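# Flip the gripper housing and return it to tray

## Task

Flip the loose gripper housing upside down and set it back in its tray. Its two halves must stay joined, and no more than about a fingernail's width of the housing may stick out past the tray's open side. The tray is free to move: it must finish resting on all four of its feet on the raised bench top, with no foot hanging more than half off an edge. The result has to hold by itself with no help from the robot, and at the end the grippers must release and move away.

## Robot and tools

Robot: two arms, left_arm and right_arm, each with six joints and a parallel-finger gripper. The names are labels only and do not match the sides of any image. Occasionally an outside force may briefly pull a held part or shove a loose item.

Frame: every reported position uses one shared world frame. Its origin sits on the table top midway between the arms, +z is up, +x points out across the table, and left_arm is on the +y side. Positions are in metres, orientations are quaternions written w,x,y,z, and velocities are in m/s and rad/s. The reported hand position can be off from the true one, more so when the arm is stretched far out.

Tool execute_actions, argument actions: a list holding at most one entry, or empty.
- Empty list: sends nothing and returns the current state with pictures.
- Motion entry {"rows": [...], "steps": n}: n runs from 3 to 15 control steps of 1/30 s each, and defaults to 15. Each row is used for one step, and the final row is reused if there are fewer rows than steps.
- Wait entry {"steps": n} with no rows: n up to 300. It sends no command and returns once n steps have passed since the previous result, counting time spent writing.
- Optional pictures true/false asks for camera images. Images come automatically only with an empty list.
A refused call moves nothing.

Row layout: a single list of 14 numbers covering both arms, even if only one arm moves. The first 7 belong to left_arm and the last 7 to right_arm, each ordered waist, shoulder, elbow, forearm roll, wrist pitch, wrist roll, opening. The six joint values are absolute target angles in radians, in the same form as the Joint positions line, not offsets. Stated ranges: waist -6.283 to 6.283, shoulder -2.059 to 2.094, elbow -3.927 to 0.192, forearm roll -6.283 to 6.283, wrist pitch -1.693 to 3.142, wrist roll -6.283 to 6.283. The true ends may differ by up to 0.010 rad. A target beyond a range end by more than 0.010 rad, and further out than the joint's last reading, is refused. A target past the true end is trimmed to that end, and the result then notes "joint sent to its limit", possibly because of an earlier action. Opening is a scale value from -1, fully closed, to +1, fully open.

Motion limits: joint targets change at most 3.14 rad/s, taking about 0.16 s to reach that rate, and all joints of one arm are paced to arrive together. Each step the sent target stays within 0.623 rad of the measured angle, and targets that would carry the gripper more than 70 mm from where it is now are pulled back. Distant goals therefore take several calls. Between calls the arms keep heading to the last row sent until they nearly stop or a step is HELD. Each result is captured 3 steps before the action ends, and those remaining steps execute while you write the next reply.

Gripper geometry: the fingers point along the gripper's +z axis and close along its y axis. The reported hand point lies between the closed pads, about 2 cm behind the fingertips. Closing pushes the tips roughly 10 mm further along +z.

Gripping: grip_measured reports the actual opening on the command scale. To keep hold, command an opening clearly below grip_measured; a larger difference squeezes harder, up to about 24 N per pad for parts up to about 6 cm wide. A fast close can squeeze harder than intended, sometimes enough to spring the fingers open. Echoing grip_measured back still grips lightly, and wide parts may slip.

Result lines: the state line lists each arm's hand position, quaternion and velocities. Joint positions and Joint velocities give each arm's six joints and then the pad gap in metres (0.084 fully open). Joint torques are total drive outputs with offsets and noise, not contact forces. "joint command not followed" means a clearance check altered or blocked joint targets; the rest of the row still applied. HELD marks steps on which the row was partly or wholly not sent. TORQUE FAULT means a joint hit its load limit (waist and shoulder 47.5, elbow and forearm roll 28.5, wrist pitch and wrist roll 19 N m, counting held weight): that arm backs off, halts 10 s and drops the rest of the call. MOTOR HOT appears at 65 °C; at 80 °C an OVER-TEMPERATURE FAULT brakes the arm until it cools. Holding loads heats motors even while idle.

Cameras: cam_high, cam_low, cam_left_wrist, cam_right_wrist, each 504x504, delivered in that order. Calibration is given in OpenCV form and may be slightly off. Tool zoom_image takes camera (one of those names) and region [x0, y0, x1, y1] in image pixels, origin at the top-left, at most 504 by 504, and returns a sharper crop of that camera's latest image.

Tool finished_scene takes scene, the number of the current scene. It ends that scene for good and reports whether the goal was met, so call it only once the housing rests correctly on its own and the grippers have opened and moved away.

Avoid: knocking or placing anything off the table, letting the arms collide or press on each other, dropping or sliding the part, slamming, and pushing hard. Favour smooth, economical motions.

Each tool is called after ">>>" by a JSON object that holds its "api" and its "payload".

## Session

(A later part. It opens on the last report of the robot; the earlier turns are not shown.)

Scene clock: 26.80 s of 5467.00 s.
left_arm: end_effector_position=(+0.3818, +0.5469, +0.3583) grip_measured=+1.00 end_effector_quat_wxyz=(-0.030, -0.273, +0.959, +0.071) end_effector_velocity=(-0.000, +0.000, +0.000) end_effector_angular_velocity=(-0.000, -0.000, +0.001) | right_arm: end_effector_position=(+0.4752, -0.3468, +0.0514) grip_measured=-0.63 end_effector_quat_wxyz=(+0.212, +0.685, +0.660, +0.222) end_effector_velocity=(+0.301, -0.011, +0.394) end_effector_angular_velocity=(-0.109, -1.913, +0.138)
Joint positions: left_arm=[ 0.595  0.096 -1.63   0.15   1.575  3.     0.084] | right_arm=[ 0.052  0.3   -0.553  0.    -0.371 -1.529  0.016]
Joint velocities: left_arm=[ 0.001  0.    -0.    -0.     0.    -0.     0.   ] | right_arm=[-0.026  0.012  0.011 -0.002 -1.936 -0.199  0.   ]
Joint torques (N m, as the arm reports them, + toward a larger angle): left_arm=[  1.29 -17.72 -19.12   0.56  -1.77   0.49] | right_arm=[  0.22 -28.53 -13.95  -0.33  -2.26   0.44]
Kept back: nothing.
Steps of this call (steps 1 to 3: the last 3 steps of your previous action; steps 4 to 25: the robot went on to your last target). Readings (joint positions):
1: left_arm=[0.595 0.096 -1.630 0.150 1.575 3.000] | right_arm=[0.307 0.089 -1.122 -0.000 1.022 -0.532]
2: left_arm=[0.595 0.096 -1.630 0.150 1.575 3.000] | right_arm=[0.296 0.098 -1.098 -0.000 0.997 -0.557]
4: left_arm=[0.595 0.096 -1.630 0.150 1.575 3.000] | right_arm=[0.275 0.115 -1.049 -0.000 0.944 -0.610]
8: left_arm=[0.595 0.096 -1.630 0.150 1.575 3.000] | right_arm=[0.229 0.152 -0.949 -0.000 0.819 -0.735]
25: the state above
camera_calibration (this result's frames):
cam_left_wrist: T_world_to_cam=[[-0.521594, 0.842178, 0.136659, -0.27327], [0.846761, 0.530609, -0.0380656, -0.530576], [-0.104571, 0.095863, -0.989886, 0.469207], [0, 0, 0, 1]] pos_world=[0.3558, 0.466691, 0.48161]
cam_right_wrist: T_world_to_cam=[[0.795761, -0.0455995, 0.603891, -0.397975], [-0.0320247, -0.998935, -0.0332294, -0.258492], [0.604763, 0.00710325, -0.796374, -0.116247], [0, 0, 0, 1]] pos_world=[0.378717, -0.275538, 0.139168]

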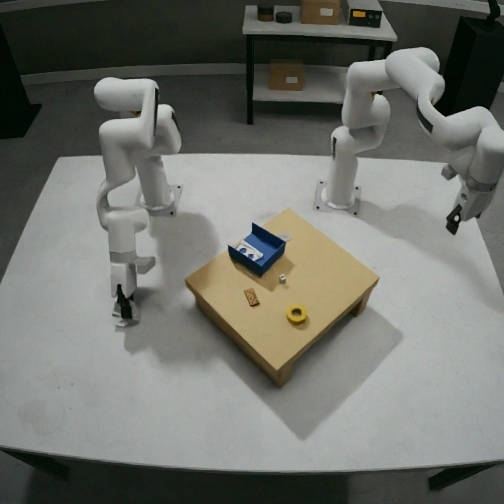

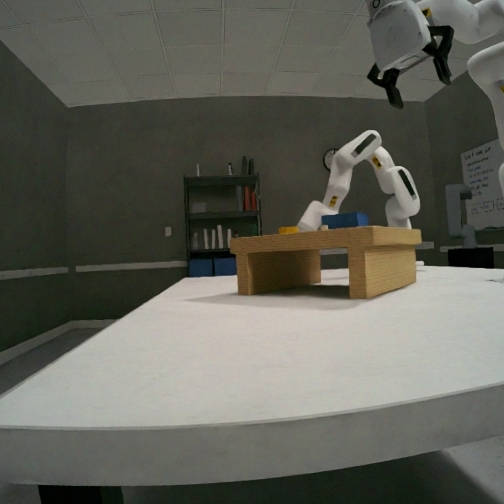

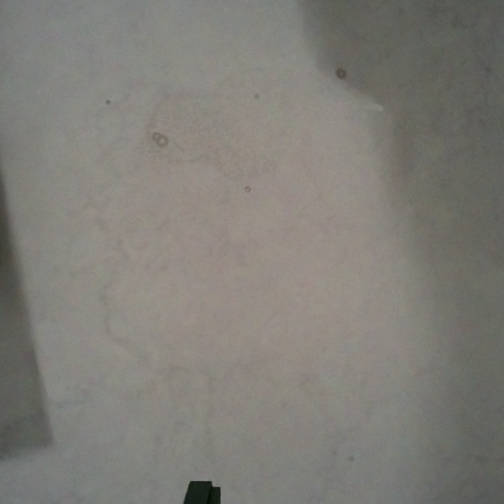

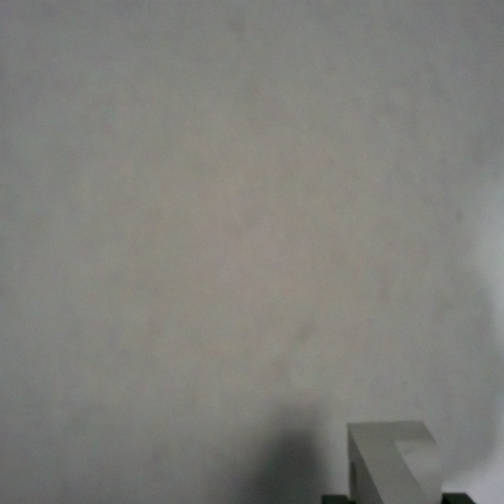

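>>> {"api": "execute_actions", "payload": {"actions": [{"steps":15}], "pictures": true}}

>>> {"api": "zoom_image", "payload": {"camera": "cam_high", "region": [70,220,190,340]}}

Scene clock: 27.30 s of 5467.00 s.
left_arm: end_effector_position=(+0.3818, +0.5469, +0.3583) grip_measured=+1.00 end_effector_quat_wxyz=(-0.030, -0.273, +0.959, +0.071) end_effector_velocity=(-0.000, +0.000, -0.000) end_effector_angular_velocity=(+0.000, +0.000, +0.000) | right_arm: end_effector_position=(+0.5202, -0.3501, +0.1494) grip_measured=-0.63 end_effector_quat_wxyz=(+0.353, +0.613, +0.612, +0.352) end_effector_velocity=(+0.003, -0.001, +0.010) end_effector_angular_velocity=(-0.004, -0.039, -0.001)
Joint positions: left_arm=[ 0.595  0.096 -1.63   0.15   1.575  3.     0.084] | right_arm=[ 0.045  0.299 -0.547 -0.    -0.797 -1.571  0.016]
Joint velocities: left_arm=[ 0.    -0.     0.001  0.    -0.001 -0.    -0.   ] | right_arm=[-0.003 -0.001 -0.001 -0.    -0.036 -0.004 -0.   ]
Joint torques (N m, as the arm reports them, + toward a larger angle): left_arm=[  1.01 -17.68 -19.18   0.55  -1.75   0.43] | right_arm=[ -0.86 -24.41 -10.89  -0.19  -2.08  -0.12]
Kept back: nothing.
Steps of this call (steps 1 to 15: the robot went on to your last target). Readings (joint positions):
1: left_arm=[0.595 0.096 -1.630 0.150 1.575 3.000] | right_arm=[0.051 0.299 -0.554 0.000 -0.433 -1.534]
2: left_arm=[0.595 0.096 -1.630 0.150 1.575 3.000] | right_arm=[0.050 0.299 -0.555 -0.000 -0.491 -1.539]
4: left_arm=[0.595 0.096 -1.630 0.150 1.575 3.000] | right_arm=[0.049 0.299 -0.553 -0.000 -0.603 -1.550]
8: left_arm=[0.595 0.096 -1.630 0.150 1.575 3.000] | right_arm=[0.046 0.299 -0.548 -0.000 -0.754 -1.566]
15: the state above
camera_calibration (this result's frames):
cam_left_wrist: T_world_to_cam=[[-0.521594, 0.842178, 0.136659, -0.27327], [0.846761, 0.53061, -0.0380654, -0.530576], [-0.10457, 0.095863, -0.989887, 0.469207], [0, 0, 0, 1]] pos_world=[0.3558, 0.466691, 0.48161]
cam_right_wrist: T_world_to_cam=[[0.480769, -0.00814278, 0.876809, -0.356949], [-0.000635572, -0.99996, -0.00893797, -0.277443], [0.876847, 0.00373983, -0.480755, -0.255244], [0, 0, 0, 1]] pos_world=[0.395244, -0.279384, 0.187786]

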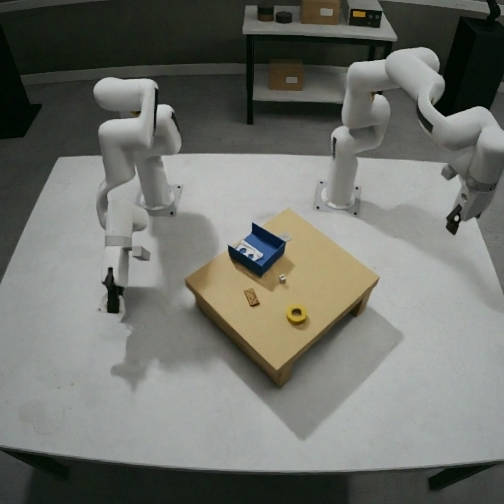

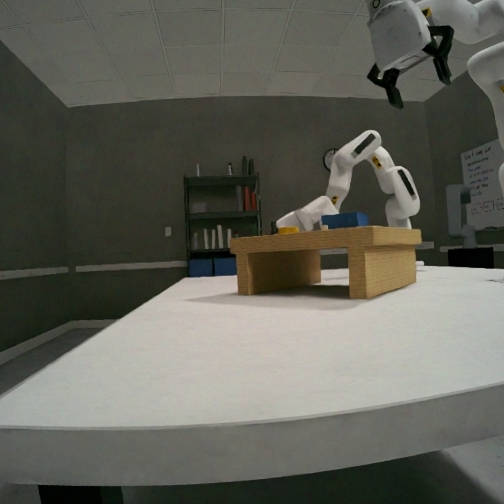

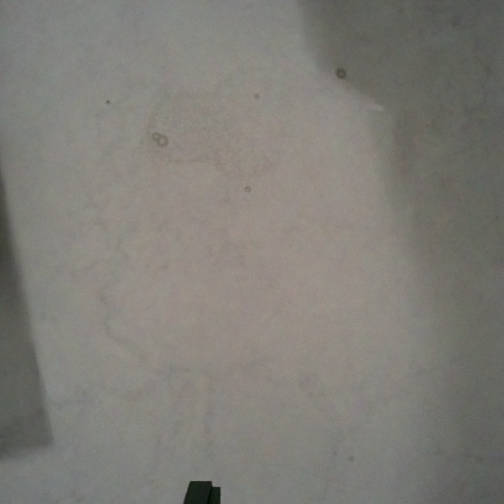

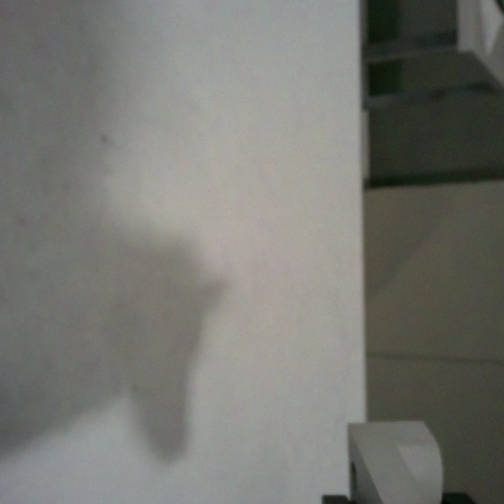

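Region (70, 220, 190, 340) of cam_high's 504x504 image, scaled by 4.200, with more detail than that image has.

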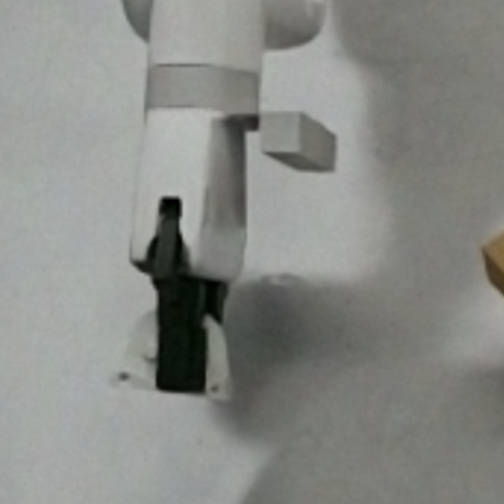

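>>> {"api": "execute_actions", "payload": {"actions": [{"rows":[[0.595,0.096,-1.63,0.15,1.575,3.0,1,0.045,0.41,-0.578,0,-0.88,-1.571,-1],[0.595,0.096,-1.63,0.15,1.575,3.0,1,0.045,0.41,-0.578,0,-0.88,-1.571,-1],[0.595,0.096,-1.63,0.15,1.575,3.0,1,0.045,0.41,-0.578,0,-0.88,-1.571,-1],[0.595,0.096,-1.63,0.15,1.575,3.0,1,0.045,0.53,-0.608,0,-0.969,-1.571,-1],[0.595,0.096,-1.63,0.15,1.575,3.0,1,0.045,0.53,-0.608,0,-0.969,-1.571,-1],[0.595,0.096,-1.63,0.15,1.575,3.0,1,0.045,0.53,-0.608,0,-0.969,-1.571,-1],[0.595,0.096,-1.63,0.15,1.575,3.0,1,0.045,0.63,-0.65,0,-1.027,-1.571,-1],[0.595,0.096,-1.63,0.15,1.575,3.0,1,0.045,0.63,-0.65,0,-1.027,-1.571,-1],[0.595,0.096,-1.63,0.15,1.575,3.0,1,0.045,0.63,-0.65,0,-1.027,-1.571,-1],[0.595,0.096,-1.63,0.15,1.575,3.0,1,0.045,0.70,-0.68,0,-1.067,-1.571,-1]],"steps":15}]}}

>>> {"api": "execute_actions", "payload": {"actions": [{"steps":20}], "pictures": true}}

>>> {"api": "zoom_image", "payload": {"camera": "cam_high", "region": [70,250,190,370]}}

Scene clock: 27.97 s of 5467.00 s.
left_arm: end_effector_position=(+0.3818, +0.5469, +0.3583) grip_measured=+1.00 end_effector_quat_wxyz=(-0.030, -0.273, +0.959, +0.071) end_effector_velocity=(-0.000, +0.000, -0.000) end_effector_angular_velocity=(-0.000, +0.001, +0.001) | right_arm: end_effector_position=(+0.5213, -0.3502, +0.0672) grip_measured=-0.63 end_effector_quat_wxyz=(+0.353, +0.614, +0.613, +0.352) end_effector_velocity=(+0.004, +0.001, -0.227) end_effector_angular_velocity=(-0.000, -0.015, +0.003)
Joint positions: left_arm=[ 0.595  0.096 -1.63   0.15   1.575  3.     0.084] | right_arm=[ 0.045  0.616 -0.644  0.    -1.015 -1.571  0.016]
Joint velocities: left_arm=[ 0.001 -0.     0.001  0.     0.     0.     0.   ] | right_arm=[ 0.002  0.892 -0.373 -0.002 -0.535  0.    -0.   ]
Joint torques (N m, as the arm reports them, + toward a larger angle): left_arm=[  1.39 -17.5  -19.19   0.55  -1.82   0.52] | right_arm=[ -0.64 -32.55  -7.77  -0.33  -2.75   0.18]
Steps of this call (steps 1 to 8: the robot went on to your last target; steps 9 to 20: the first 12 steps of this action). Readings (joint positions):
9: left_arm=[0.595 0.096 -1.630 0.150 1.575 3.000] | right_arm=[0.045 0.299 -0.547 -0.000 -0.801 -1.571]
10: left_arm=[0.595 0.096 -1.630 0.150 1.575 3.000] | right_arm=[0.045 0.304 -0.549 0.000 -0.806 -1.571]
12: left_arm=[0.595 0.096 -1.630 0.150 1.575 3.000] | right_arm=[0.045 0.341 -0.562 -0.000 -0.834 -1.571]
16: left_arm=[0.595 0.096 -1.630 0.150 1.575 3.000] | right_arm=[0.045 0.479 -0.595 0.000 -0.929 -1.571]
20: the state above

Scene clock: 28.63 s of 5467.00 s.
left_arm: end_effector_position=(+0.3818, +0.5469, +0.3583) grip_measured=+1.00 end_effector_quat_wxyz=(-0.030, -0.273, +0.959, +0.071) end_effector_velocity=(-0.001, +0.001, -0.001) end_effector_angular_velocity=(+0.001, +0.003, +0.001) | right_arm: end_effector_position=(+0.5212, -0.3502, +0.0464) grip_measured=-0.63 end_effector_quat_wxyz=(+0.354, +0.613, +0.612, +0.353) end_effector_velocity=(-0.001, +0.000, -0.001) end_effector_angular_velocity=(+0.000, +0.002, +0.000)
Joint positions: left_arm=[ 0.595  0.096 -1.63   0.15   1.575  3.     0.084] | right_arm=[ 0.045  0.7   -0.68   0.    -1.067 -1.571  0.016]
Joint velocities: left_arm=[ 0.001  0.001  0.002  0.002  0.    -0.    -0.   ] | right_arm=[-0.     0.002  0.    -0.    -0.001  0.    -0.   ]
Joint torques (N m, as the arm reports them, + toward a larger angle): left_arm=[  1.15 -17.8  -19.31   0.68  -1.76   0.57] | right_arm=[ -0.29 -27.69  -7.32  -0.12  -2.52   0.24]
Kept back: nothing.
Steps of this call (steps 1 to 3: the last 3 steps of your previous action; steps 4 to 20: the robot went on to your last target). Readings (joint positions):
1: left_arm=[0.595 0.096 -1.630 0.150 1.575 3.000] | right_arm=[0.045 0.643 -0.655 -0.000 -1.030 -1.571]
2: left_arm=[0.595 0.096 -1.630 0.150 1.575 3.000] | right_arm=[0.045 0.663 -0.663 -0.000 -1.042 -1.571]
4: left_arm=[0.595 0.096 -1.630 0.150 1.575 3.000] | right_arm=[0.045 0.685 -0.672 0.000 -1.055 -1.571]
8: left_arm=[0.595 0.096 -1.630 0.150 1.575 3.000] | right_arm=[0.045 0.695 -0.679 -0.000 -1.065 -1.571]
20: the state above
camera_calibration (this result's frames):
cam_left_wrist: T_world_to_cam=[[-0.521594, 0.842178, 0.136659, -0.27327], [0.846761, 0.530609, -0.0380656, -0.530576], [-0.104571, 0.0958629, -0.989886, 0.469207], [0, 0, 0, 1]] pos_world=[0.3558, 0.466691, 0.48161]
cam_right_wrist: T_world_to_cam=[[0.4785, -0.00783497, 0.878053, -0.265848], [-0.00058574, -0.999963, -0.00860358, -0.278496], [0.878087, 0.0036025, -0.478487, -0.306483], [0, 0, 0, 1]] pos_world=[0.396164, -0.279464, 0.0843841]

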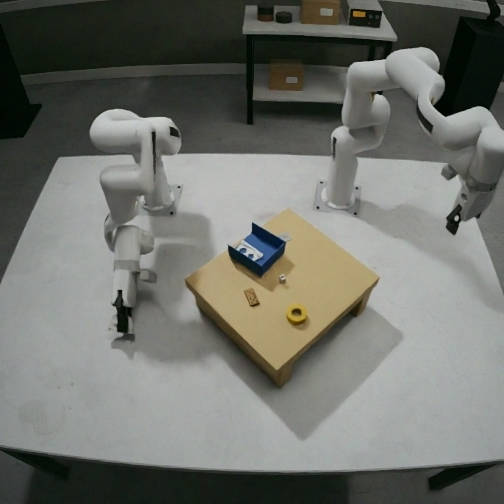

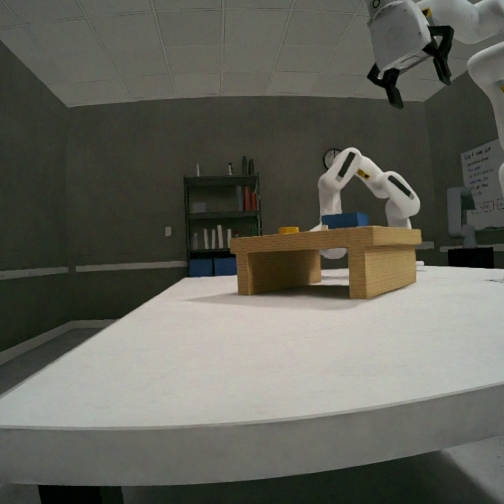

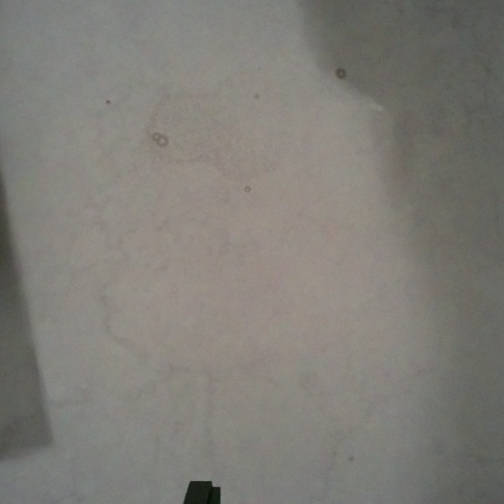

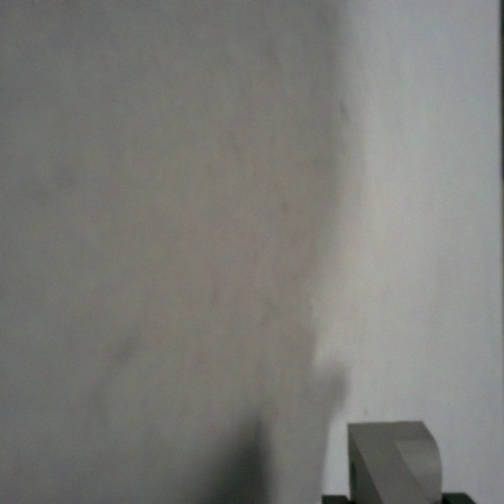

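Region (70, 250, 190, 370) of cam_high's 504x504 image, scaled by 4.200, with more detail than that image has.

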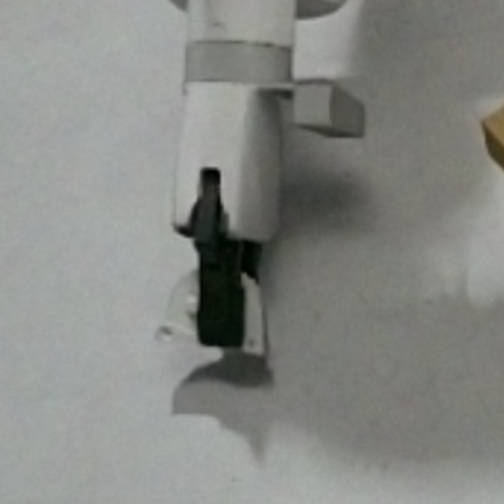

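>>> {"api": "execute_actions", "payload": {"actions": [{"rows":[[0.595,0.096,-1.63,0.15,1.575,3.0,1,0.045,0.62,-0.68,0,-0.90,-1.571,-1],[0.595,0.096,-1.63,0.15,1.575,3.0,1,0.045,0.62,-0.68,0,-0.90,-1.571,-1],[0.595,0.096,-1.63,0.15,1.575,3.0,1,0.045,0.62,-0.68,0,-0.90,-1.571,-1],[0.595,0.096,-1.63,0.15,1.575,3.0,1,0.045,0.56,-0.681,0,-0.73,-1.571,-1],[0.595,0.096,-1.63,0.15,1.575,3.0,1,0.045,0.56,-0.681,0,-0.73,-1.571,-1],[0.595,0.096,-1.63,0.15,1.575,3.0,1,0.045,0.56,-0.681,0,-0.73,-1.571,-1],[0.595,0.096,-1.63,0.15,1.575,3.0,1,0.045,0.531,-0.681,0,-0.635,-1.571,-1]],"steps":15}]}}

>>> {"api": "execute_actions", "payload": {"actions": [{"rows":[[0.595,0.096,-1.63,0.15,1.575,3.0,1,0.045,0.531,-0.681,0,-0.635,-1.571,-1],[0.595,0.096,-1.63,0.15,1.575,3.0,1,0.045,0.531,-0.681,0,-0.635,-1.571,-1],[0.595,0.096,-1.63,0.15,1.575,3.0,1,0.045,0.531,-0.681,0,-0.635,-1.571,-1],[0.595,0.096,-1.63,0.15,1.575,3.0,1,0.045,0.531,-0.681,0,-0.635,-1.571,-1],[0.595,0.096,-1.63,0.15,1.575,3.0,1,0.045,0.531,-0.681,0,-0.635,-1.571,-0.7],[0.595,0.096,-1.63,0.15,1.575,3.0,1,0.045,0.531,-0.681,0,-0.635,-1.571,-0.6],[0.595,0.096,-1.63,0.15,1.575,3.0,1,0.045,0.531,-0.681,0,-0.635,-1.571,-0.5],[0.595,0.096,-1.63,0.15,1.575,3.0,1,0.045,0.531,-0.681,0,-0.635,-1.571,-0.4],[0.595,0.096,-1.63,0.15,1.575,3.0,1,0.045,0.531,-0.681,0,-0.635,-1.571,-0.3],[0.595,0.096,-1.63,0.15,1.575,3.0,1,0.045,0.531,-0.681,0,-0.635,-1.571,-0.2],[0.595,0.096,-1.63,0.15,1.575,3.0,1,0.045,0.531,-0.681,0,-0.635,-1.571,-0.1]],"steps":15}]}}

>>> {"api": "execute_actions", "payload": {"actions": [{"steps":15}], "pictures": true}}

>>> {"api": "zoom_image", "payload": {"camera": "cam_high", "region": [70,250,190,370]}}

Scene clock: 29.47 s of 5467.00 s.
left_arm: end_effector_position=(+0.3818, +0.5469, +0.3583) grip_measured=+1.00 end_effector_quat_wxyz=(-0.030, -0.273, +0.959, +0.071) end_effector_velocity=(+0.000, -0.000, +0.000) end_effector_angular_velocity=(+0.002, -0.000, -0.001) | right_arm: end_effector_position=(+0.5231, -0.3502, +0.0378) grip_measured=-0.63 end_effector_quat_wxyz=(+0.282, +0.649, +0.648, +0.281) end_effector_velocity=(-0.027, +0.001, -0.034) end_effector_angular_velocity=(+0.001, +0.389, +0.002)
Joint positions: left_arm=[ 0.595  0.096 -1.63   0.15   1.575  3.     0.084] | right_arm=[ 0.045  0.545 -0.682 -0.    -0.682 -1.571  0.016]
Joint velocities: left_arm=[-0.001 -0.    -0.     0.001 -0.    -0.    -0.   ] | right_arm=[ 0.001 -0.185  0.009 -0.001  0.566 -0.     0.   ]
Joint torques (N m, as the arm reports them, + toward a larger angle): left_arm=[  1.32 -17.54 -19.13   0.63  -1.86   0.58] | right_arm=[ -0.64 -22.24  -8.77   0.07  -2.88   0.01]
Steps of this call (steps 1 to 13: the robot went on to your last target; steps 14 to 25: the first 12 steps of this action). Readings (joint positions):
14: left_arm=[0.595 0.096 -1.630 0.150 1.575 3.000] | right_arm=[0.045 0.700 -0.680 -0.000 -1.067 -1.571]
15: left_arm=[0.595 0.096 -1.630 0.150 1.575 3.000] | right_arm=[0.045 0.698 -0.680 0.000 -1.061 -1.571]
17: left_arm=[0.595 0.096 -1.630 0.150 1.575 3.000] | right_arm=[0.045 0.678 -0.678 0.000 -1.014 -1.571]
21: left_arm=[0.595 0.096 -1.630 0.150 1.575 3.000] | right_arm=[0.045 0.598 -0.682 -0.000 -0.829 -1.571]
25: the state above

Scene clock: 29.97 s of 5467.00 s.
left_arm: end_effector_position=(+0.3818, +0.5469, +0.3583) grip_measured=+1.00 end_effector_quat_wxyz=(-0.030, -0.273, +0.959, +0.071) end_effector_velocity=(+0.000, -0.000, -0.000) end_effector_angular_velocity=(-0.001, +0.001, -0.001) | right_arm: end_effector_position=(+0.5200, -0.3502, +0.0339) grip_measured=-0.16 end_effector_quat_wxyz=(+0.271, +0.654, +0.653, +0.270) end_effector_velocity=(+0.001, +0.000, +0.001) end_effector_angular_velocity=(+0.000, -0.002, +0.000)
Joint positions: left_arm=[ 0.595  0.096 -1.63   0.15   1.575  3.     0.084] | right_arm=[ 0.045  0.531 -0.681  0.    -0.635 -1.571  0.037]
Joint velocities: left_arm=[-0.     0.001  0.    -0.     0.     0.     0.   ] | right_arm=[ 0.    -0.002 -0.001 -0.     0.001  0.     0.058]
Joint torques (N m, as the arm reports them, + toward a larger angle): left_arm=[  1.35 -17.66 -19.2    0.54  -1.82   0.41] | right_arm=[ -1.1  -28.6   -9.95  -0.32  -2.46  -0.1 ]
Steps of this call (steps 1 to 3: the last 3 steps of your previous action; steps 4 to 15: the first 12 steps of this action). Readings (joint positions):
4: left_arm=[0.595 0.096 -1.630 0.150 1.575 3.000] | right_arm=[0.045 0.534 -0.681 0.000 -0.645 -1.571]
5: left_arm=[0.595 0.096 -1.630 0.150 1.575 3.000] | right_arm=[0.045 0.534 -0.680 0.000 -0.641 -1.571]
7: left_arm=[0.595 0.096 -1.630 0.150 1.575 3.000] | right_arm=[0.045 0.533 -0.680 0.000 -0.638 -1.571]
11: left_arm=[0.595 0.096 -1.630 0.150 1.575 3.000] | right_arm=[0.045 0.532 -0.681 0.000 -0.636 -1.571]
15: the state above

Scene clock: 30.47 s of 5467.00 s.
left_arm: end_effector_position=(+0.3818, +0.5469, +0.3583) grip_measured=+1.00 end_effector_quat_wxyz=(-0.030, -0.273, +0.959, +0.071) end_effector_velocity=(+0.000, -0.000, -0.000) end_effector_angular_velocity=(-0.000, +0.000, -0.001) | right_arm: end_effector_position=(+0.5201, -0.3502, +0.0340) grip_measured=-0.11 end_effector_quat_wxyz=(+0.271, +0.654, +0.653, +0.270) end_effector_velocity=(-0.000, +0.000, -0.001) end_effector_angular_velocity=(+0.000, +0.002, +0.001)
Joint positions: left_arm=[ 0.595  0.096 -1.63   0.15   1.575  3.     0.084] | right_arm=[ 0.045  0.531 -0.681 -0.    -0.635 -1.571  0.039]
Joint velocities: left_arm=[-0.001  0.     0.001 -0.    -0.001  0.     0.   ] | right_arm=[0.001 0.001 0.    0.    0.001 0.    0.   ]
Joint torques (N m, as the arm reports them, + toward a larger angle): left_arm=[  1.54 -17.66 -19.12   0.73  -1.72   0.4 ] | right_arm=[ -0.94 -28.    -9.94  -0.52  -2.41  -0.01]
Kept back: nothing.
Steps of this call (steps 1 to 3: the last 3 steps of your previous action; steps 4 to 15: the robot went on to your last target). Readings (joint positions):
1: left_arm=[0.595 0.096 -1.630 0.150 1.575 3.000] | right_arm=[0.045 0.531 -0.681 0.000 -0.635 -1.571]
2: left_arm=[0.595 0.096 -1.630 0.150 1.575 3.000] | right_arm=[0.045 0.531 -0.681 0.000 -0.635 -1.571]
4: left_arm=[0.595 0.096 -1.630 0.150 1.575 3.000] | right_arm=[0.045 0.531 -0.681 0.000 -0.635 -1.571]
8: left_arm=[0.595 0.096 -1.630 0.150 1.575 3.000] | right_arm=[0.045 0.531 -0.681 -0.000 -0.635 -1.571]
15: the state above
All arms were judged still, so your last target was given up. Only a new action makes them travel on or press farther. Fingers that are still opening or closing keep moving.
camera_calibration (this result's frames):
cam_left_wrist: T_world_to_cam=[[-0.521594, 0.842178, 0.136659, -0.273271], [0.846761, 0.530609, -0.0380655, -0.530576], [-0.104571, 0.095863, -0.989886, 0.469207], [0, 0, 0, 1]] pos_world=[0.3558, 0.466691, 0.48161]
cam_right_wrist: T_world_to_cam=[[0.689847, -0.00827814, 0.723908, -0.359248], [-0.00287204, -0.999958, -0.00869797, -0.277408], [0.723949, 0.00392118, -0.689842, -0.223937], [0, 0, 0, 1]] pos_world=[0.409148, -0.279492, 0.103168]

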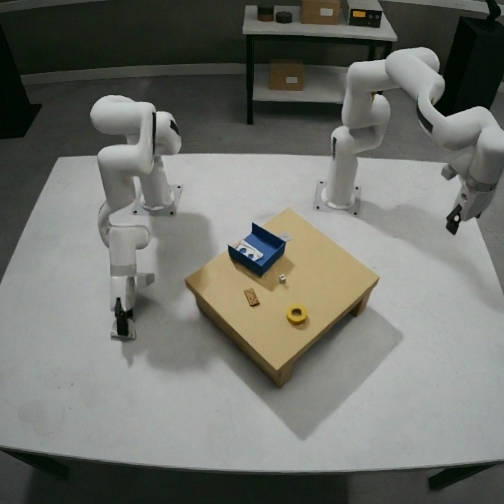

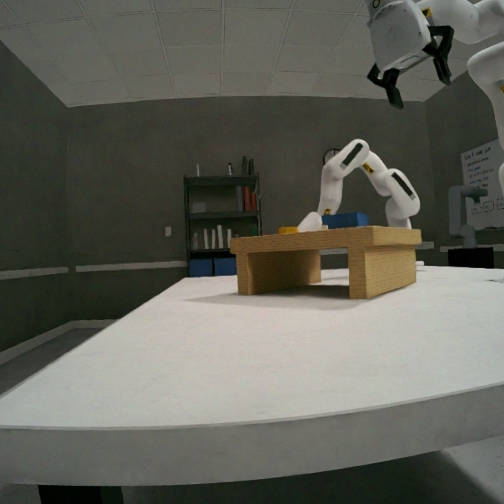

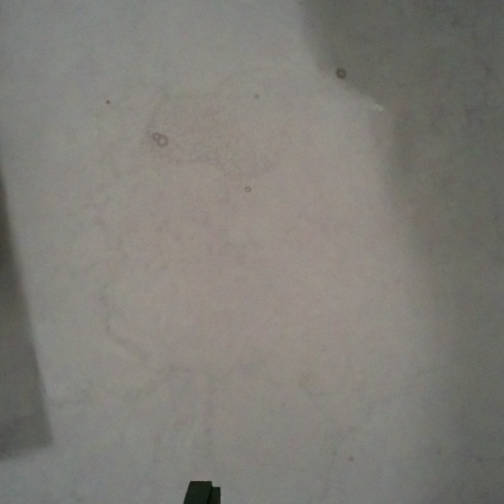

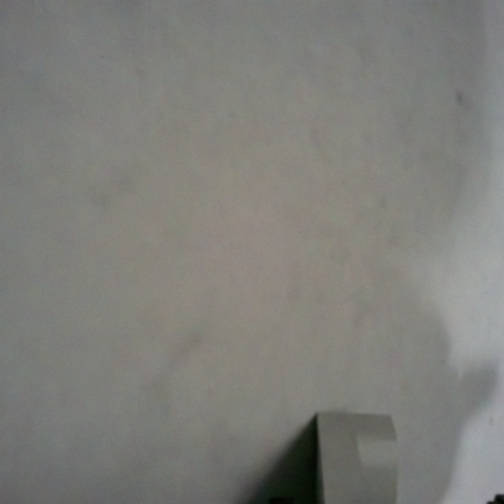

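Region (70, 250, 190, 370) of cam_high's 504x504 image, scaled by 4.200, with more detail than that image has.

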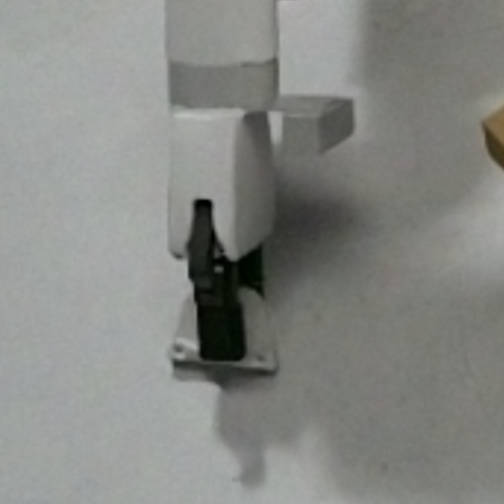

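Withdraw slowly.

>>> {"api": "execute_actions", "payload": {"actions": [{"rows":[[0.595,0.096,-1.63,0.15,1.575,3.0,1,0.045,0.523,-0.66,0,-0.648,-1.571,-0.1],[0.595,0.096,-1.63,0.15,1.575,3.0,1,0.045,0.515,-0.638,0,-0.662,-1.571,-0.1],[0.595,0.096,-1.63,0.15,1.575,3.0,1,0.045,0.507,-0.617,0,-0.675,-1.571,-0.1],[0.595,0.096,-1.63,0.15,1.575,3.0,1,0.045,0.499,-0.595,0,-0.689,-1.571,-0.1],[0.595,0.096,-1.63,0.15,1.575,3.0,1,0.045,0.491,-0.574,0,-0.702,-1.571,-0.1],[0.595,0.096,-1.63,0.15,1.575,3.0,1,0.045,0.483,-0.553,0,-0.715,-1.571,-0.1],[0.595,0.096,-1.63,0.15,1.575,3.0,1,0.045,0.475,-0.531,0,-0.729,-1.571,-0.1],[0.595,0.096,-1.63,0.15,1.575,3.0,1,0.045,0.467,-0.51,0,-0.742,-1.571,-0.1]],"steps":15}]}}

>>> {"api": "execute_actions", "payload": {"actions": [{"steps":15}], "pictures": true}}

>>> {"api": "zoom_image", "payload": {"camera": "cam_high", "region": [70,250,190,370]}}

Scene clock: 31.03 s of 5467.00 s.
left_arm: end_effector_position=(+0.3818, +0.5469, +0.3583) grip_measured=+1.00 end_effector_quat_wxyz=(-0.030, -0.273, +0.959, +0.071) end_effector_velocity=(+0.000, +0.000, +0.000) end_effector_angular_velocity=(+0.001, -0.001, -0.000) | right_arm: end_effector_position=(+0.4746, -0.3501, +0.0330) grip_measured=-0.11 end_effector_quat_wxyz=(+0.270, +0.654, +0.653, +0.269) end_effector_velocity=(-0.067, -0.000, +0.002) end_effector_angular_velocity=(+0.000, -0.003, -0.001)
Joint positions: left_arm=[ 0.595  0.096 -1.63   0.15   1.575  3.     0.084] | right_arm=[ 0.045  0.474 -0.527  0.    -0.73  -1.571  0.039]
Joint velocities: left_arm=[ 0.     0.    -0.001 -0.    -0.     0.    -0.   ] | right_arm=[-0.001 -0.084  0.226 -0.001 -0.145  0.     0.   ]
Joint torques (N m, as the arm reports them, + toward a larger angle): left_arm=[  1.19 -17.58 -19.17   0.66  -1.71   0.54] | right_arm=[ -0.32 -24.46 -10.78  -0.44  -2.44   0.13]
Steps of this call (steps 1 to 5: nothing new was sent; steps 6 to 17: the first 12 steps of this action). Readings (joint positions):
6: left_arm=[0.595 0.096 -1.630 0.150 1.575 3.000] | right_arm=[0.045 0.531 -0.681 -0.000 -0.635 -1.571]
7: left_arm=[0.595 0.096 -1.630 0.150 1.575 3.000] | right_arm=[0.045 0.530 -0.678 -0.000 -0.638 -1.571]
9: left_arm=[0.595 0.096 -1.630 0.150 1.575 3.000] | right_arm=[0.045 0.522 -0.659 -0.000 -0.650 -1.571]
13: left_arm=[0.595 0.096 -1.630 0.150 1.575 3.000] | right_arm=[0.045 0.497 -0.590 0.000 -0.692 -1.571]
17: the state above

Scene clock: 31.53 s of 5467.00 s.
left_arm: end_effector_position=(+0.3818, +0.5469, +0.3583) grip_measured=+1.00 end_effector_quat_wxyz=(-0.030, -0.273, +0.959, +0.071) end_effector_velocity=(+0.000, -0.001, +0.000) end_effector_angular_velocity=(-0.000, +0.000, -0.002) | right_arm: end_effector_position=(+0.4702, -0.3501, +0.0340) grip_measured=-0.11 end_effector_quat_wxyz=(+0.271, +0.654, +0.653, +0.270) end_effector_velocity=(-0.001, -0.000, -0.000) end_effector_angular_velocity=(+0.000, +0.001, -0.001)
Joint positions: left_arm=[ 0.595  0.096 -1.63   0.15   1.575  3.     0.084] | right_arm=[ 0.045  0.467 -0.51  -0.    -0.742 -1.571  0.039]
Joint velocities: left_arm=[-0.002 -0.    -0.    -0.     0.001 -0.     0.   ] | right_arm=[-0.    -0.001  0.002  0.    -0.001  0.    -0.   ]
Joint torques (N m, as the arm reports them, + toward a larger angle): left_arm=[  1.39 -17.58 -19.06   0.69  -1.8    0.43] | right_arm=[ -0.93 -24.43  -8.46  -0.36  -2.64   0.2 ]
Kept back: nothing.
Steps of this call (steps 1 to 3: the last 3 steps of your previous action; steps 4 to 15: the robot went on to your last target). Readings (joint positions):
1: left_arm=[0.595 0.096 -1.630 0.150 1.575 3.000] | right_arm=[0.045 0.472 -0.521 0.000 -0.734 -1.571]
2: left_arm=[0.595 0.096 -1.630 0.150 1.575 3.000] | right_arm=[0.045 0.470 -0.518 0.000 -0.736 -1.571]
4: left_arm=[0.595 0.096 -1.630 0.150 1.575 3.000] | right_arm=[0.045 0.468 -0.514 -0.000 -0.740 -1.571]
8: left_arm=[0.595 0.096 -1.630 0.150 1.575 3.000] | right_arm=[0.045 0.467 -0.512 -0.000 -0.741 -1.571]
15: the state above
camera_calibration (this result's frames):
cam_left_wrist: T_world_to_cam=[[-0.521594, 0.842178, 0.136659, -0.27327], [0.846761, 0.53061, -0.0380653, -0.530576], [-0.10457, 0.0958631, -0.989887, 0.469207], [0, 0, 0, 1]] pos_world=[0.3558, 0.466691, 0.48161]
cam_right_wrist: T_world_to_cam=[[0.689748, -0.00827805, 0.724003, -0.324758], [-0.00287069, -0.999958, -0.00869838, -0.277448], [0.724044, 0.0039213, -0.689742, -0.18787], [0, 0, 0, 1]] pos_world=[0.35923, -0.279388, 0.10313]

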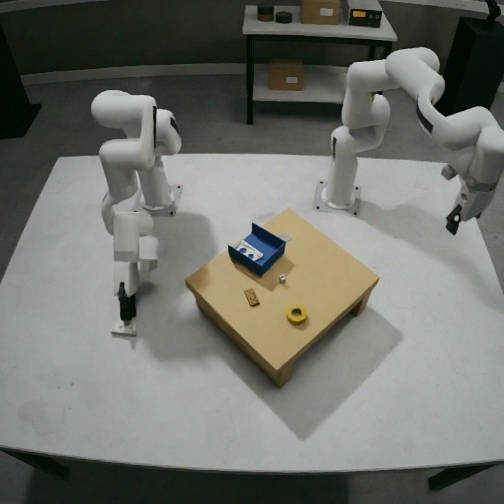

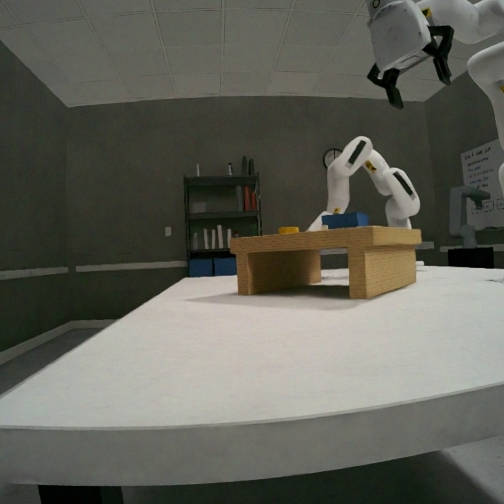

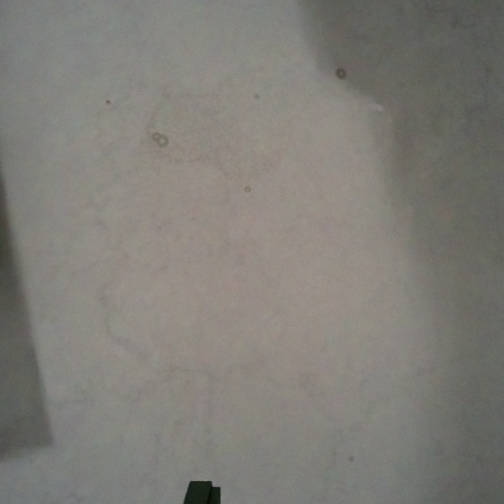

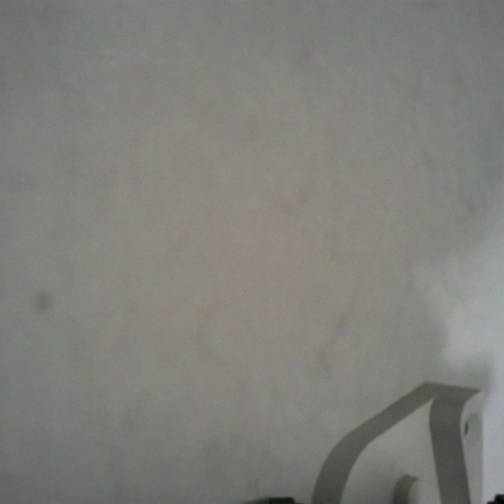

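Region (70, 250, 190, 370) of cam_high's 504x504 image, scaled by 4.200, with more detail than that image has.

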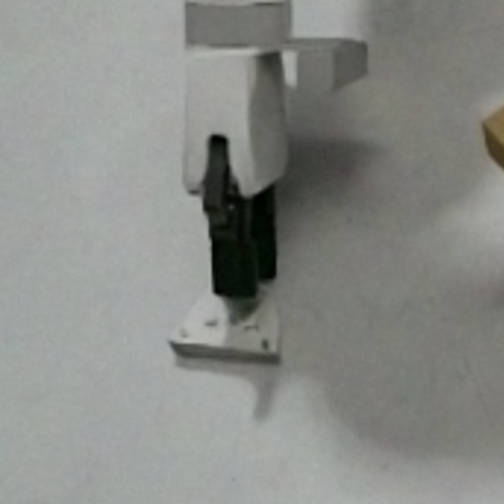

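>>> {"api": "execute_actions", "payload": {"actions": [{"rows":[[0.595,0.096,-1.63,0.15,1.575,3.0,1,0.045,0.459,-0.486,0,-0.758,-1.571,-0.1],[0.595,0.096,-1.63,0.15,1.575,3.0,1,0.045,0.451,-0.461,0,-0.775,-1.571,-0.1],[0.595,0.096,-1.63,0.15,1.575,3.0,1,0.045,0.444,-0.437,0,-0.79,-1.571,-0.1],[0.595,0.096,-1.63,0.15,1.575,3.0,1,0.045,0.436,-0.413,0,-0.808,-1.571,-0.1],[0.595,0.096,-1.63,0.15,1.575,3.0,1,0.045,0.436,-0.413,0,-0.808,-1.571,-0.1],[0.595,0.096,-1.63,0.15,1.575,3.0,1,0.045,0.436,-0.413,0,-0.808,-1.571,-0.1],[0.595,0.096,-1.63,0.15,1.575,3.0,1,0.045,0.436,-0.413,0,-0.808,-1.571,-0.1],[0.595,0.096,-1.63,0.15,1.575,3.0,1,0.045,0.436,-0.413,0,-0.808,-1.571,-0.1],[0.595,0.096,-1.63,0.15,1.575,3.0,1,0.045,0.2,-0.413,0,-0.6,-1.571,-0.1]],"steps":15}]}}

>>> {"api": "execute_actions", "payload": {"actions": [{"rows":[[0.595,0.096,-1.63,0.15,1.575,3.0,1,0.1,-0.2,-0.9,0,0.6,-1.0,0.3]],"steps":15}]}}

>>> {"api": "execute_actions", "payload": {"actions": [{"rows":[[0.595,0.096,-1.63,0.15,1.575,3.0,1,0.5,-0.2,-1.25,0,1.423,0,0.4]],"steps":15}]}}

>>> {"api": "execute_actions", "payload": {"actions": [{"rows":[[0.595,0.096,-1.63,0.15,1.575,3.0,1,0.86,-0.09,-1.3055,0,1.396,0,0.4]],"steps":15}]}}

>>> {"api": "execute_actions", "payload": {"actions": [{"steps":25}], "pictures": true}}

Scene clock: 32.17 s of 5467.00 s.
left_arm: end_effector_position=(+0.3818, +0.5469, +0.3583) grip_measured=+1.00 end_effector_quat_wxyz=(-0.030, -0.273, +0.959, +0.071) end_effector_velocity=(-0.000, +0.001, +0.000) end_effector_angular_velocity=(+0.002, +0.000, +0.001) | right_arm: end_effector_position=(+0.4446, -0.3501, +0.0443) grip_measured=-0.11 end_effector_quat_wxyz=(+0.269, +0.655, +0.653, +0.269) end_effector_velocity=(+0.100, -0.001, +0.288) end_effector_angular_velocity=(-0.000, -0.089, -0.001)
Joint positions: left_arm=[ 0.595  0.096 -1.63   0.15   1.575  3.     0.084] | right_arm=[ 0.045  0.388 -0.413  0.    -0.756 -1.571  0.039]
Joint velocities: left_arm=[ 0.001 -0.    -0.001  0.002  0.    -0.    -0.   ] | right_arm=[-0.001 -1.122  0.06   0.001  0.973 -0.    -0.   ]
Joint torques (N m, as the arm reports them, + toward a larger angle): left_arm=[  1.6  -17.54 -19.23   0.79  -1.8    0.42] | right_arm=[ -0.28 -45.36 -12.96  -0.42  -3.02   0.07]
Steps of this call (steps 1 to 7: the robot went on to your last target; steps 8 to 19: the first 12 steps of this action). Readings (joint positions):
8: left_arm=[0.595 0.096 -1.630 0.150 1.575 3.000] | right_arm=[0.045 0.467 -0.510 -0.000 -0.742 -1.571]
9: left_arm=[0.595 0.096 -1.630 0.150 1.575 3.000] | right_arm=[0.045 0.466 -0.507 -0.000 -0.745 -1.571]
11: left_arm=[0.595 0.096 -1.630 0.150 1.575 3.000] | right_arm=[0.045 0.459 -0.486 -0.000 -0.759 -1.571]
15: left_arm=[0.595 0.096 -1.630 0.150 1.575 3.000] | right_arm=[0.045 0.442 -0.428 0.000 -0.795 -1.571]
19: the state above

Scene clock: 32.67 s of 5467.00 s.
left_arm: end_effector_position=(+0.3818, +0.5469, +0.3583) grip_measured=+1.00 end_effector_quat_wxyz=(-0.030, -0.273, +0.959, +0.071) end_effector_velocity=(-0.000, +0.001, +0.000) end_effector_angular_velocity=(+0.001, -0.000, +0.001) | right_arm: end_effector_position=(+0.5326, -0.3368, +0.2059) grip_measured=+0.29 end_effector_quat_wxyz=(+0.261, +0.706, +0.562, +0.343) end_effector_velocity=(+0.135, +0.044, +0.345) end_effector_angular_velocity=(+0.598, +0.044, -0.410)
Joint positions: left_arm=[ 0.595  0.096 -1.63   0.15   1.575  3.     0.084] | right_arm=[ 0.069  0.045 -0.625 -0.    -0.311 -1.324  0.056]
Joint velocities: left_arm=[ 0.001  0.    -0.     0.    -0.001 -0.    -0.   ] | right_arm=[ 0.074 -0.583 -0.659 -0.     1.273  0.769  0.   ]
Joint torques (N m, as the arm reports them, + toward a larger angle): left_arm=[  1.44 -17.67 -19.17   0.7   -1.8    0.48] | right_arm=[ -1.08 -24.44 -15.78  -0.57  -2.32  -0.03]
Steps of this call (steps 1 to 3: the last 3 steps of your previous action; steps 4 to 15: the first 12 steps of this action). Readings (joint positions):
4: left_arm=[0.595 0.096 -1.630 0.150 1.575 3.000] | right_arm=[0.045 0.239 -0.420 -0.000 -0.640 -1.571]
5: left_arm=[0.595 0.096 -1.630 0.150 1.575 3.000] | right_arm=[0.046 0.222 -0.423 0.000 -0.623 -1.565]
7: left_arm=[0.595 0.096 -1.630 0.150 1.575 3.000] | right_arm=[0.049 0.195 -0.450 0.000 -0.577 -1.524]
11: left_arm=[0.595 0.096 -1.630 0.150 1.575 3.000] | right_arm=[0.059 0.120 -0.541 -0.000 -0.460 -1.425]
15: the state above

Scene clock: 33.17 s of 5467.00 s.
left_arm: end_effector_position=(+0.3818, +0.5469, +0.3583) grip_measured=+1.00 end_effector_quat_wxyz=(-0.030, -0.273, +0.959, +0.071) end_effector_velocity=(+0.000, +0.000, +0.001) end_effector_angular_velocity=(+0.002, -0.001, -0.001) | right_arm: end_effector_position=(+0.5464, -0.2265, +0.3353) grip_measured=+0.39 end_effector_quat_wxyz=(+0.126, +0.790, +0.480, +0.359) end_effector_velocity=(-0.086, +0.317, +0.206) end_effector_angular_velocity=(+0.765, +0.539, -0.312)
Joint positions: left_arm=[ 0.595  0.096 -1.63   0.15   1.575  3.     0.084] | right_arm=[ 0.257 -0.118 -0.955 -0.     0.292 -0.882  0.061]
Joint velocities: left_arm=[-0.    -0.001 -0.     0.001 -0.     0.     0.   ] | right_arm=[ 0.556 -0.185 -0.666  0.     1.219  1.222 -0.   ]
Joint torques (N m, as the arm reports them, + toward a larger angle): left_arm=[  1.07 -17.77 -19.34   0.57  -1.77   0.38] | right_arm=[ -1.13 -23.1  -18.64  -0.15  -1.78   0.21]
Steps of this call (steps 1 to 3: the last 3 steps of your previous action; steps 4 to 15: the first 12 steps of this action). Readings (joint positions):
4: left_arm=[0.595 0.096 -1.630 0.150 1.575 3.000] | right_arm=[0.079 -0.037 -0.717 0.000 -0.103 -1.216]
5: left_arm=[0.595 0.096 -1.630 0.150 1.575 3.000] | right_arm=[0.084 -0.056 -0.742 0.000 -0.042 -1.187]
7: left_arm=[0.595 0.096 -1.630 0.150 1.575 3.000] | right_arm=[0.110 -0.077 -0.789 0.000 0.051 -1.138]
11: left_arm=[0.595 0.096 -1.630 0.150 1.575 3.000] | right_arm=[0.184 -0.093 -0.867 -0.000 0.146 -1.027]
15: the state above

Scene clock: 33.67 s of 5467.00 s.
left_arm: end_effector_position=(+0.3818, +0.5469, +0.3583) grip_measured=+1.00 end_effector_quat_wxyz=(-0.030, -0.273, +0.959, +0.071) end_effector_velocity=(-0.000, +0.000, +0.000) end_effector_angular_velocity=(-0.002, -0.001, +0.001) | right_arm: end_effector_position=(+0.4337, -0.0697, +0.3383) grip_measured=+0.39 end_effector_quat_wxyz=(-0.020, +0.884, +0.420, +0.206) end_effector_velocity=(-0.339, +0.217, -0.096) end_effector_angular_velocity=(-0.238, +1.061, -0.113)
Joint positions: left_arm=[ 0.595  0.096 -1.63   0.15   1.575  3.     0.084] | right_arm=[ 0.59  -0.12  -1.176 -0.     0.88  -0.345  0.061]
Joint velocities: left_arm=[ 0.001 -0.    -0.    -0.002  0.     0.    -0.   ] | right_arm=[ 0.667  0.079 -0.314 -0.     1.266  0.853 -0.   ]
Joint torques (N m, as the arm reports them, + toward a larger angle): left_arm=[  1.24 -17.67 -19.06   0.63  -1.79   0.46] | right_arm=[ -0.76 -22.46 -19.14  -0.18  -2.12   0.17]
Steps of this call (steps 1 to 3: the last 3 steps of your previous action; steps 4 to 15: the first 12 steps of this action). Readings (joint positions):
4: left_arm=[0.595 0.096 -1.630 0.150 1.575 3.000] | right_arm=[0.331 -0.143 -1.045 -0.000 0.481 -0.693]
5: left_arm=[0.595 0.096 -1.630 0.150 1.575 3.000] | right_arm=[0.352 -0.147 -1.066 0.000 0.531 -0.643]
7: left_arm=[0.595 0.096 -1.630 0.150 1.575 3.000] | right_arm=[0.403 -0.145 -1.093 -0.000 0.600 -0.573]
11: left_arm=[0.595 0.096 -1.630 0.150 1.575 3.000] | right_arm=[0.497 -0.131 -1.131 -0.000 0.722 -0.462]
15: the state above

Scene clock: 34.50 s of 5467.00 s.
left_arm: end_effector_position=(+0.3818, +0.5469, +0.3583) grip_measured=+1.00 end_effector_quat_wxyz=(-0.030, -0.273, +0.959, +0.071) end_effector_velocity=(+0.000, -0.001, -0.000) end_effector_angular_velocity=(-0.001, +0.001, -0.002) | right_arm: end_effector_position=(+0.2832, -0.0192, +0.3202) grip_measured=+0.39 end_effector_quat_wxyz=(+0.000, +0.919, +0.395, -0.000) end_effector_velocity=(-0.002, +0.001, +0.000) end_effector_angular_velocity=(-0.002, +0.002, +0.001)
Joint positions: left_arm=[ 0.595  0.096 -1.63   0.15   1.575  3.     0.084] | right_arm=[ 0.859 -0.09  -1.305 -0.     1.396 -0.     0.061]
Joint velocities: left_arm=[-0.002  0.    -0.    -0.     0.001  0.    -0.   ] | right_arm=[ 0.004  0.    -0.001  0.001  0.004  0.003 -0.   ]
Joint torques (N m, as the arm reports them, + toward a larger angle): left_arm=[  1.31 -17.81 -19.19   0.71  -1.84   0.53] | right_arm=[ -0.75 -22.31 -18.22  -0.08  -1.62   0.19]
Kept back: nothing.
Steps of this call (steps 1 to 3: the last 3 steps of your previous action; steps 4 to 25: the robot went on to your last target). Readings (joint positions):
1: left_arm=[0.595 0.096 -1.630 0.150 1.575 3.000] | right_arm=[0.612 -0.118 -1.186 -0.000 0.923 -0.316]
2: left_arm=[0.595 0.096 -1.630 0.150 1.575 3.000] | right_arm=[0.635 -0.115 -1.197 -0.000 0.966 -0.288]
4: left_arm=[0.595 0.096 -1.630 0.150 1.575 3.000] | right_arm=[0.680 -0.110 -1.219 -0.000 1.053 -0.229]
8: left_arm=[0.595 0.096 -1.630 0.150 1.575 3.000] | right_arm=[0.772 -0.100 -1.263 0.000 1.229 -0.112]
25: the state above
camera_calibration (this result's frames):
cam_left_wrist: T_world_to_cam=[[-0.521594, 0.842178, 0.136659, -0.27327], [0.846761, 0.530609, -0.0380654, -0.530576], [-0.104571, 0.0958631, -0.989886, 0.469207], [0, 0, 0, 1]] pos_world=[0.3558, 0.466691, 0.48161]
cam_right_wrist: T_world_to_cam=[[0.720869, -0.692638, 0.0245317, -0.19828], [-0.692741, -0.721167, -0.00538942, 0.254981], [0.0214244, -0.0131091, -0.999685, 0.441537], [0, 0, 0, 1]] pos_world=[0.31011, 0.0523357, 0.447636]

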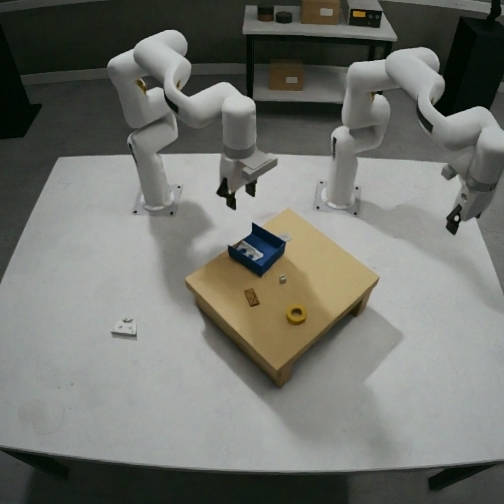

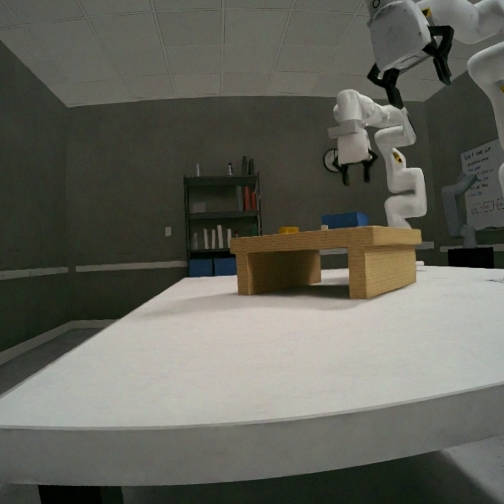

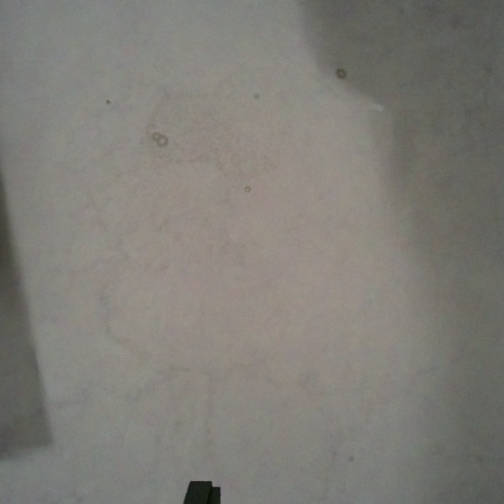

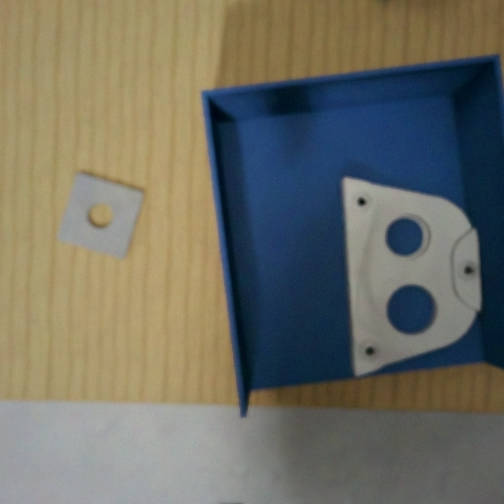

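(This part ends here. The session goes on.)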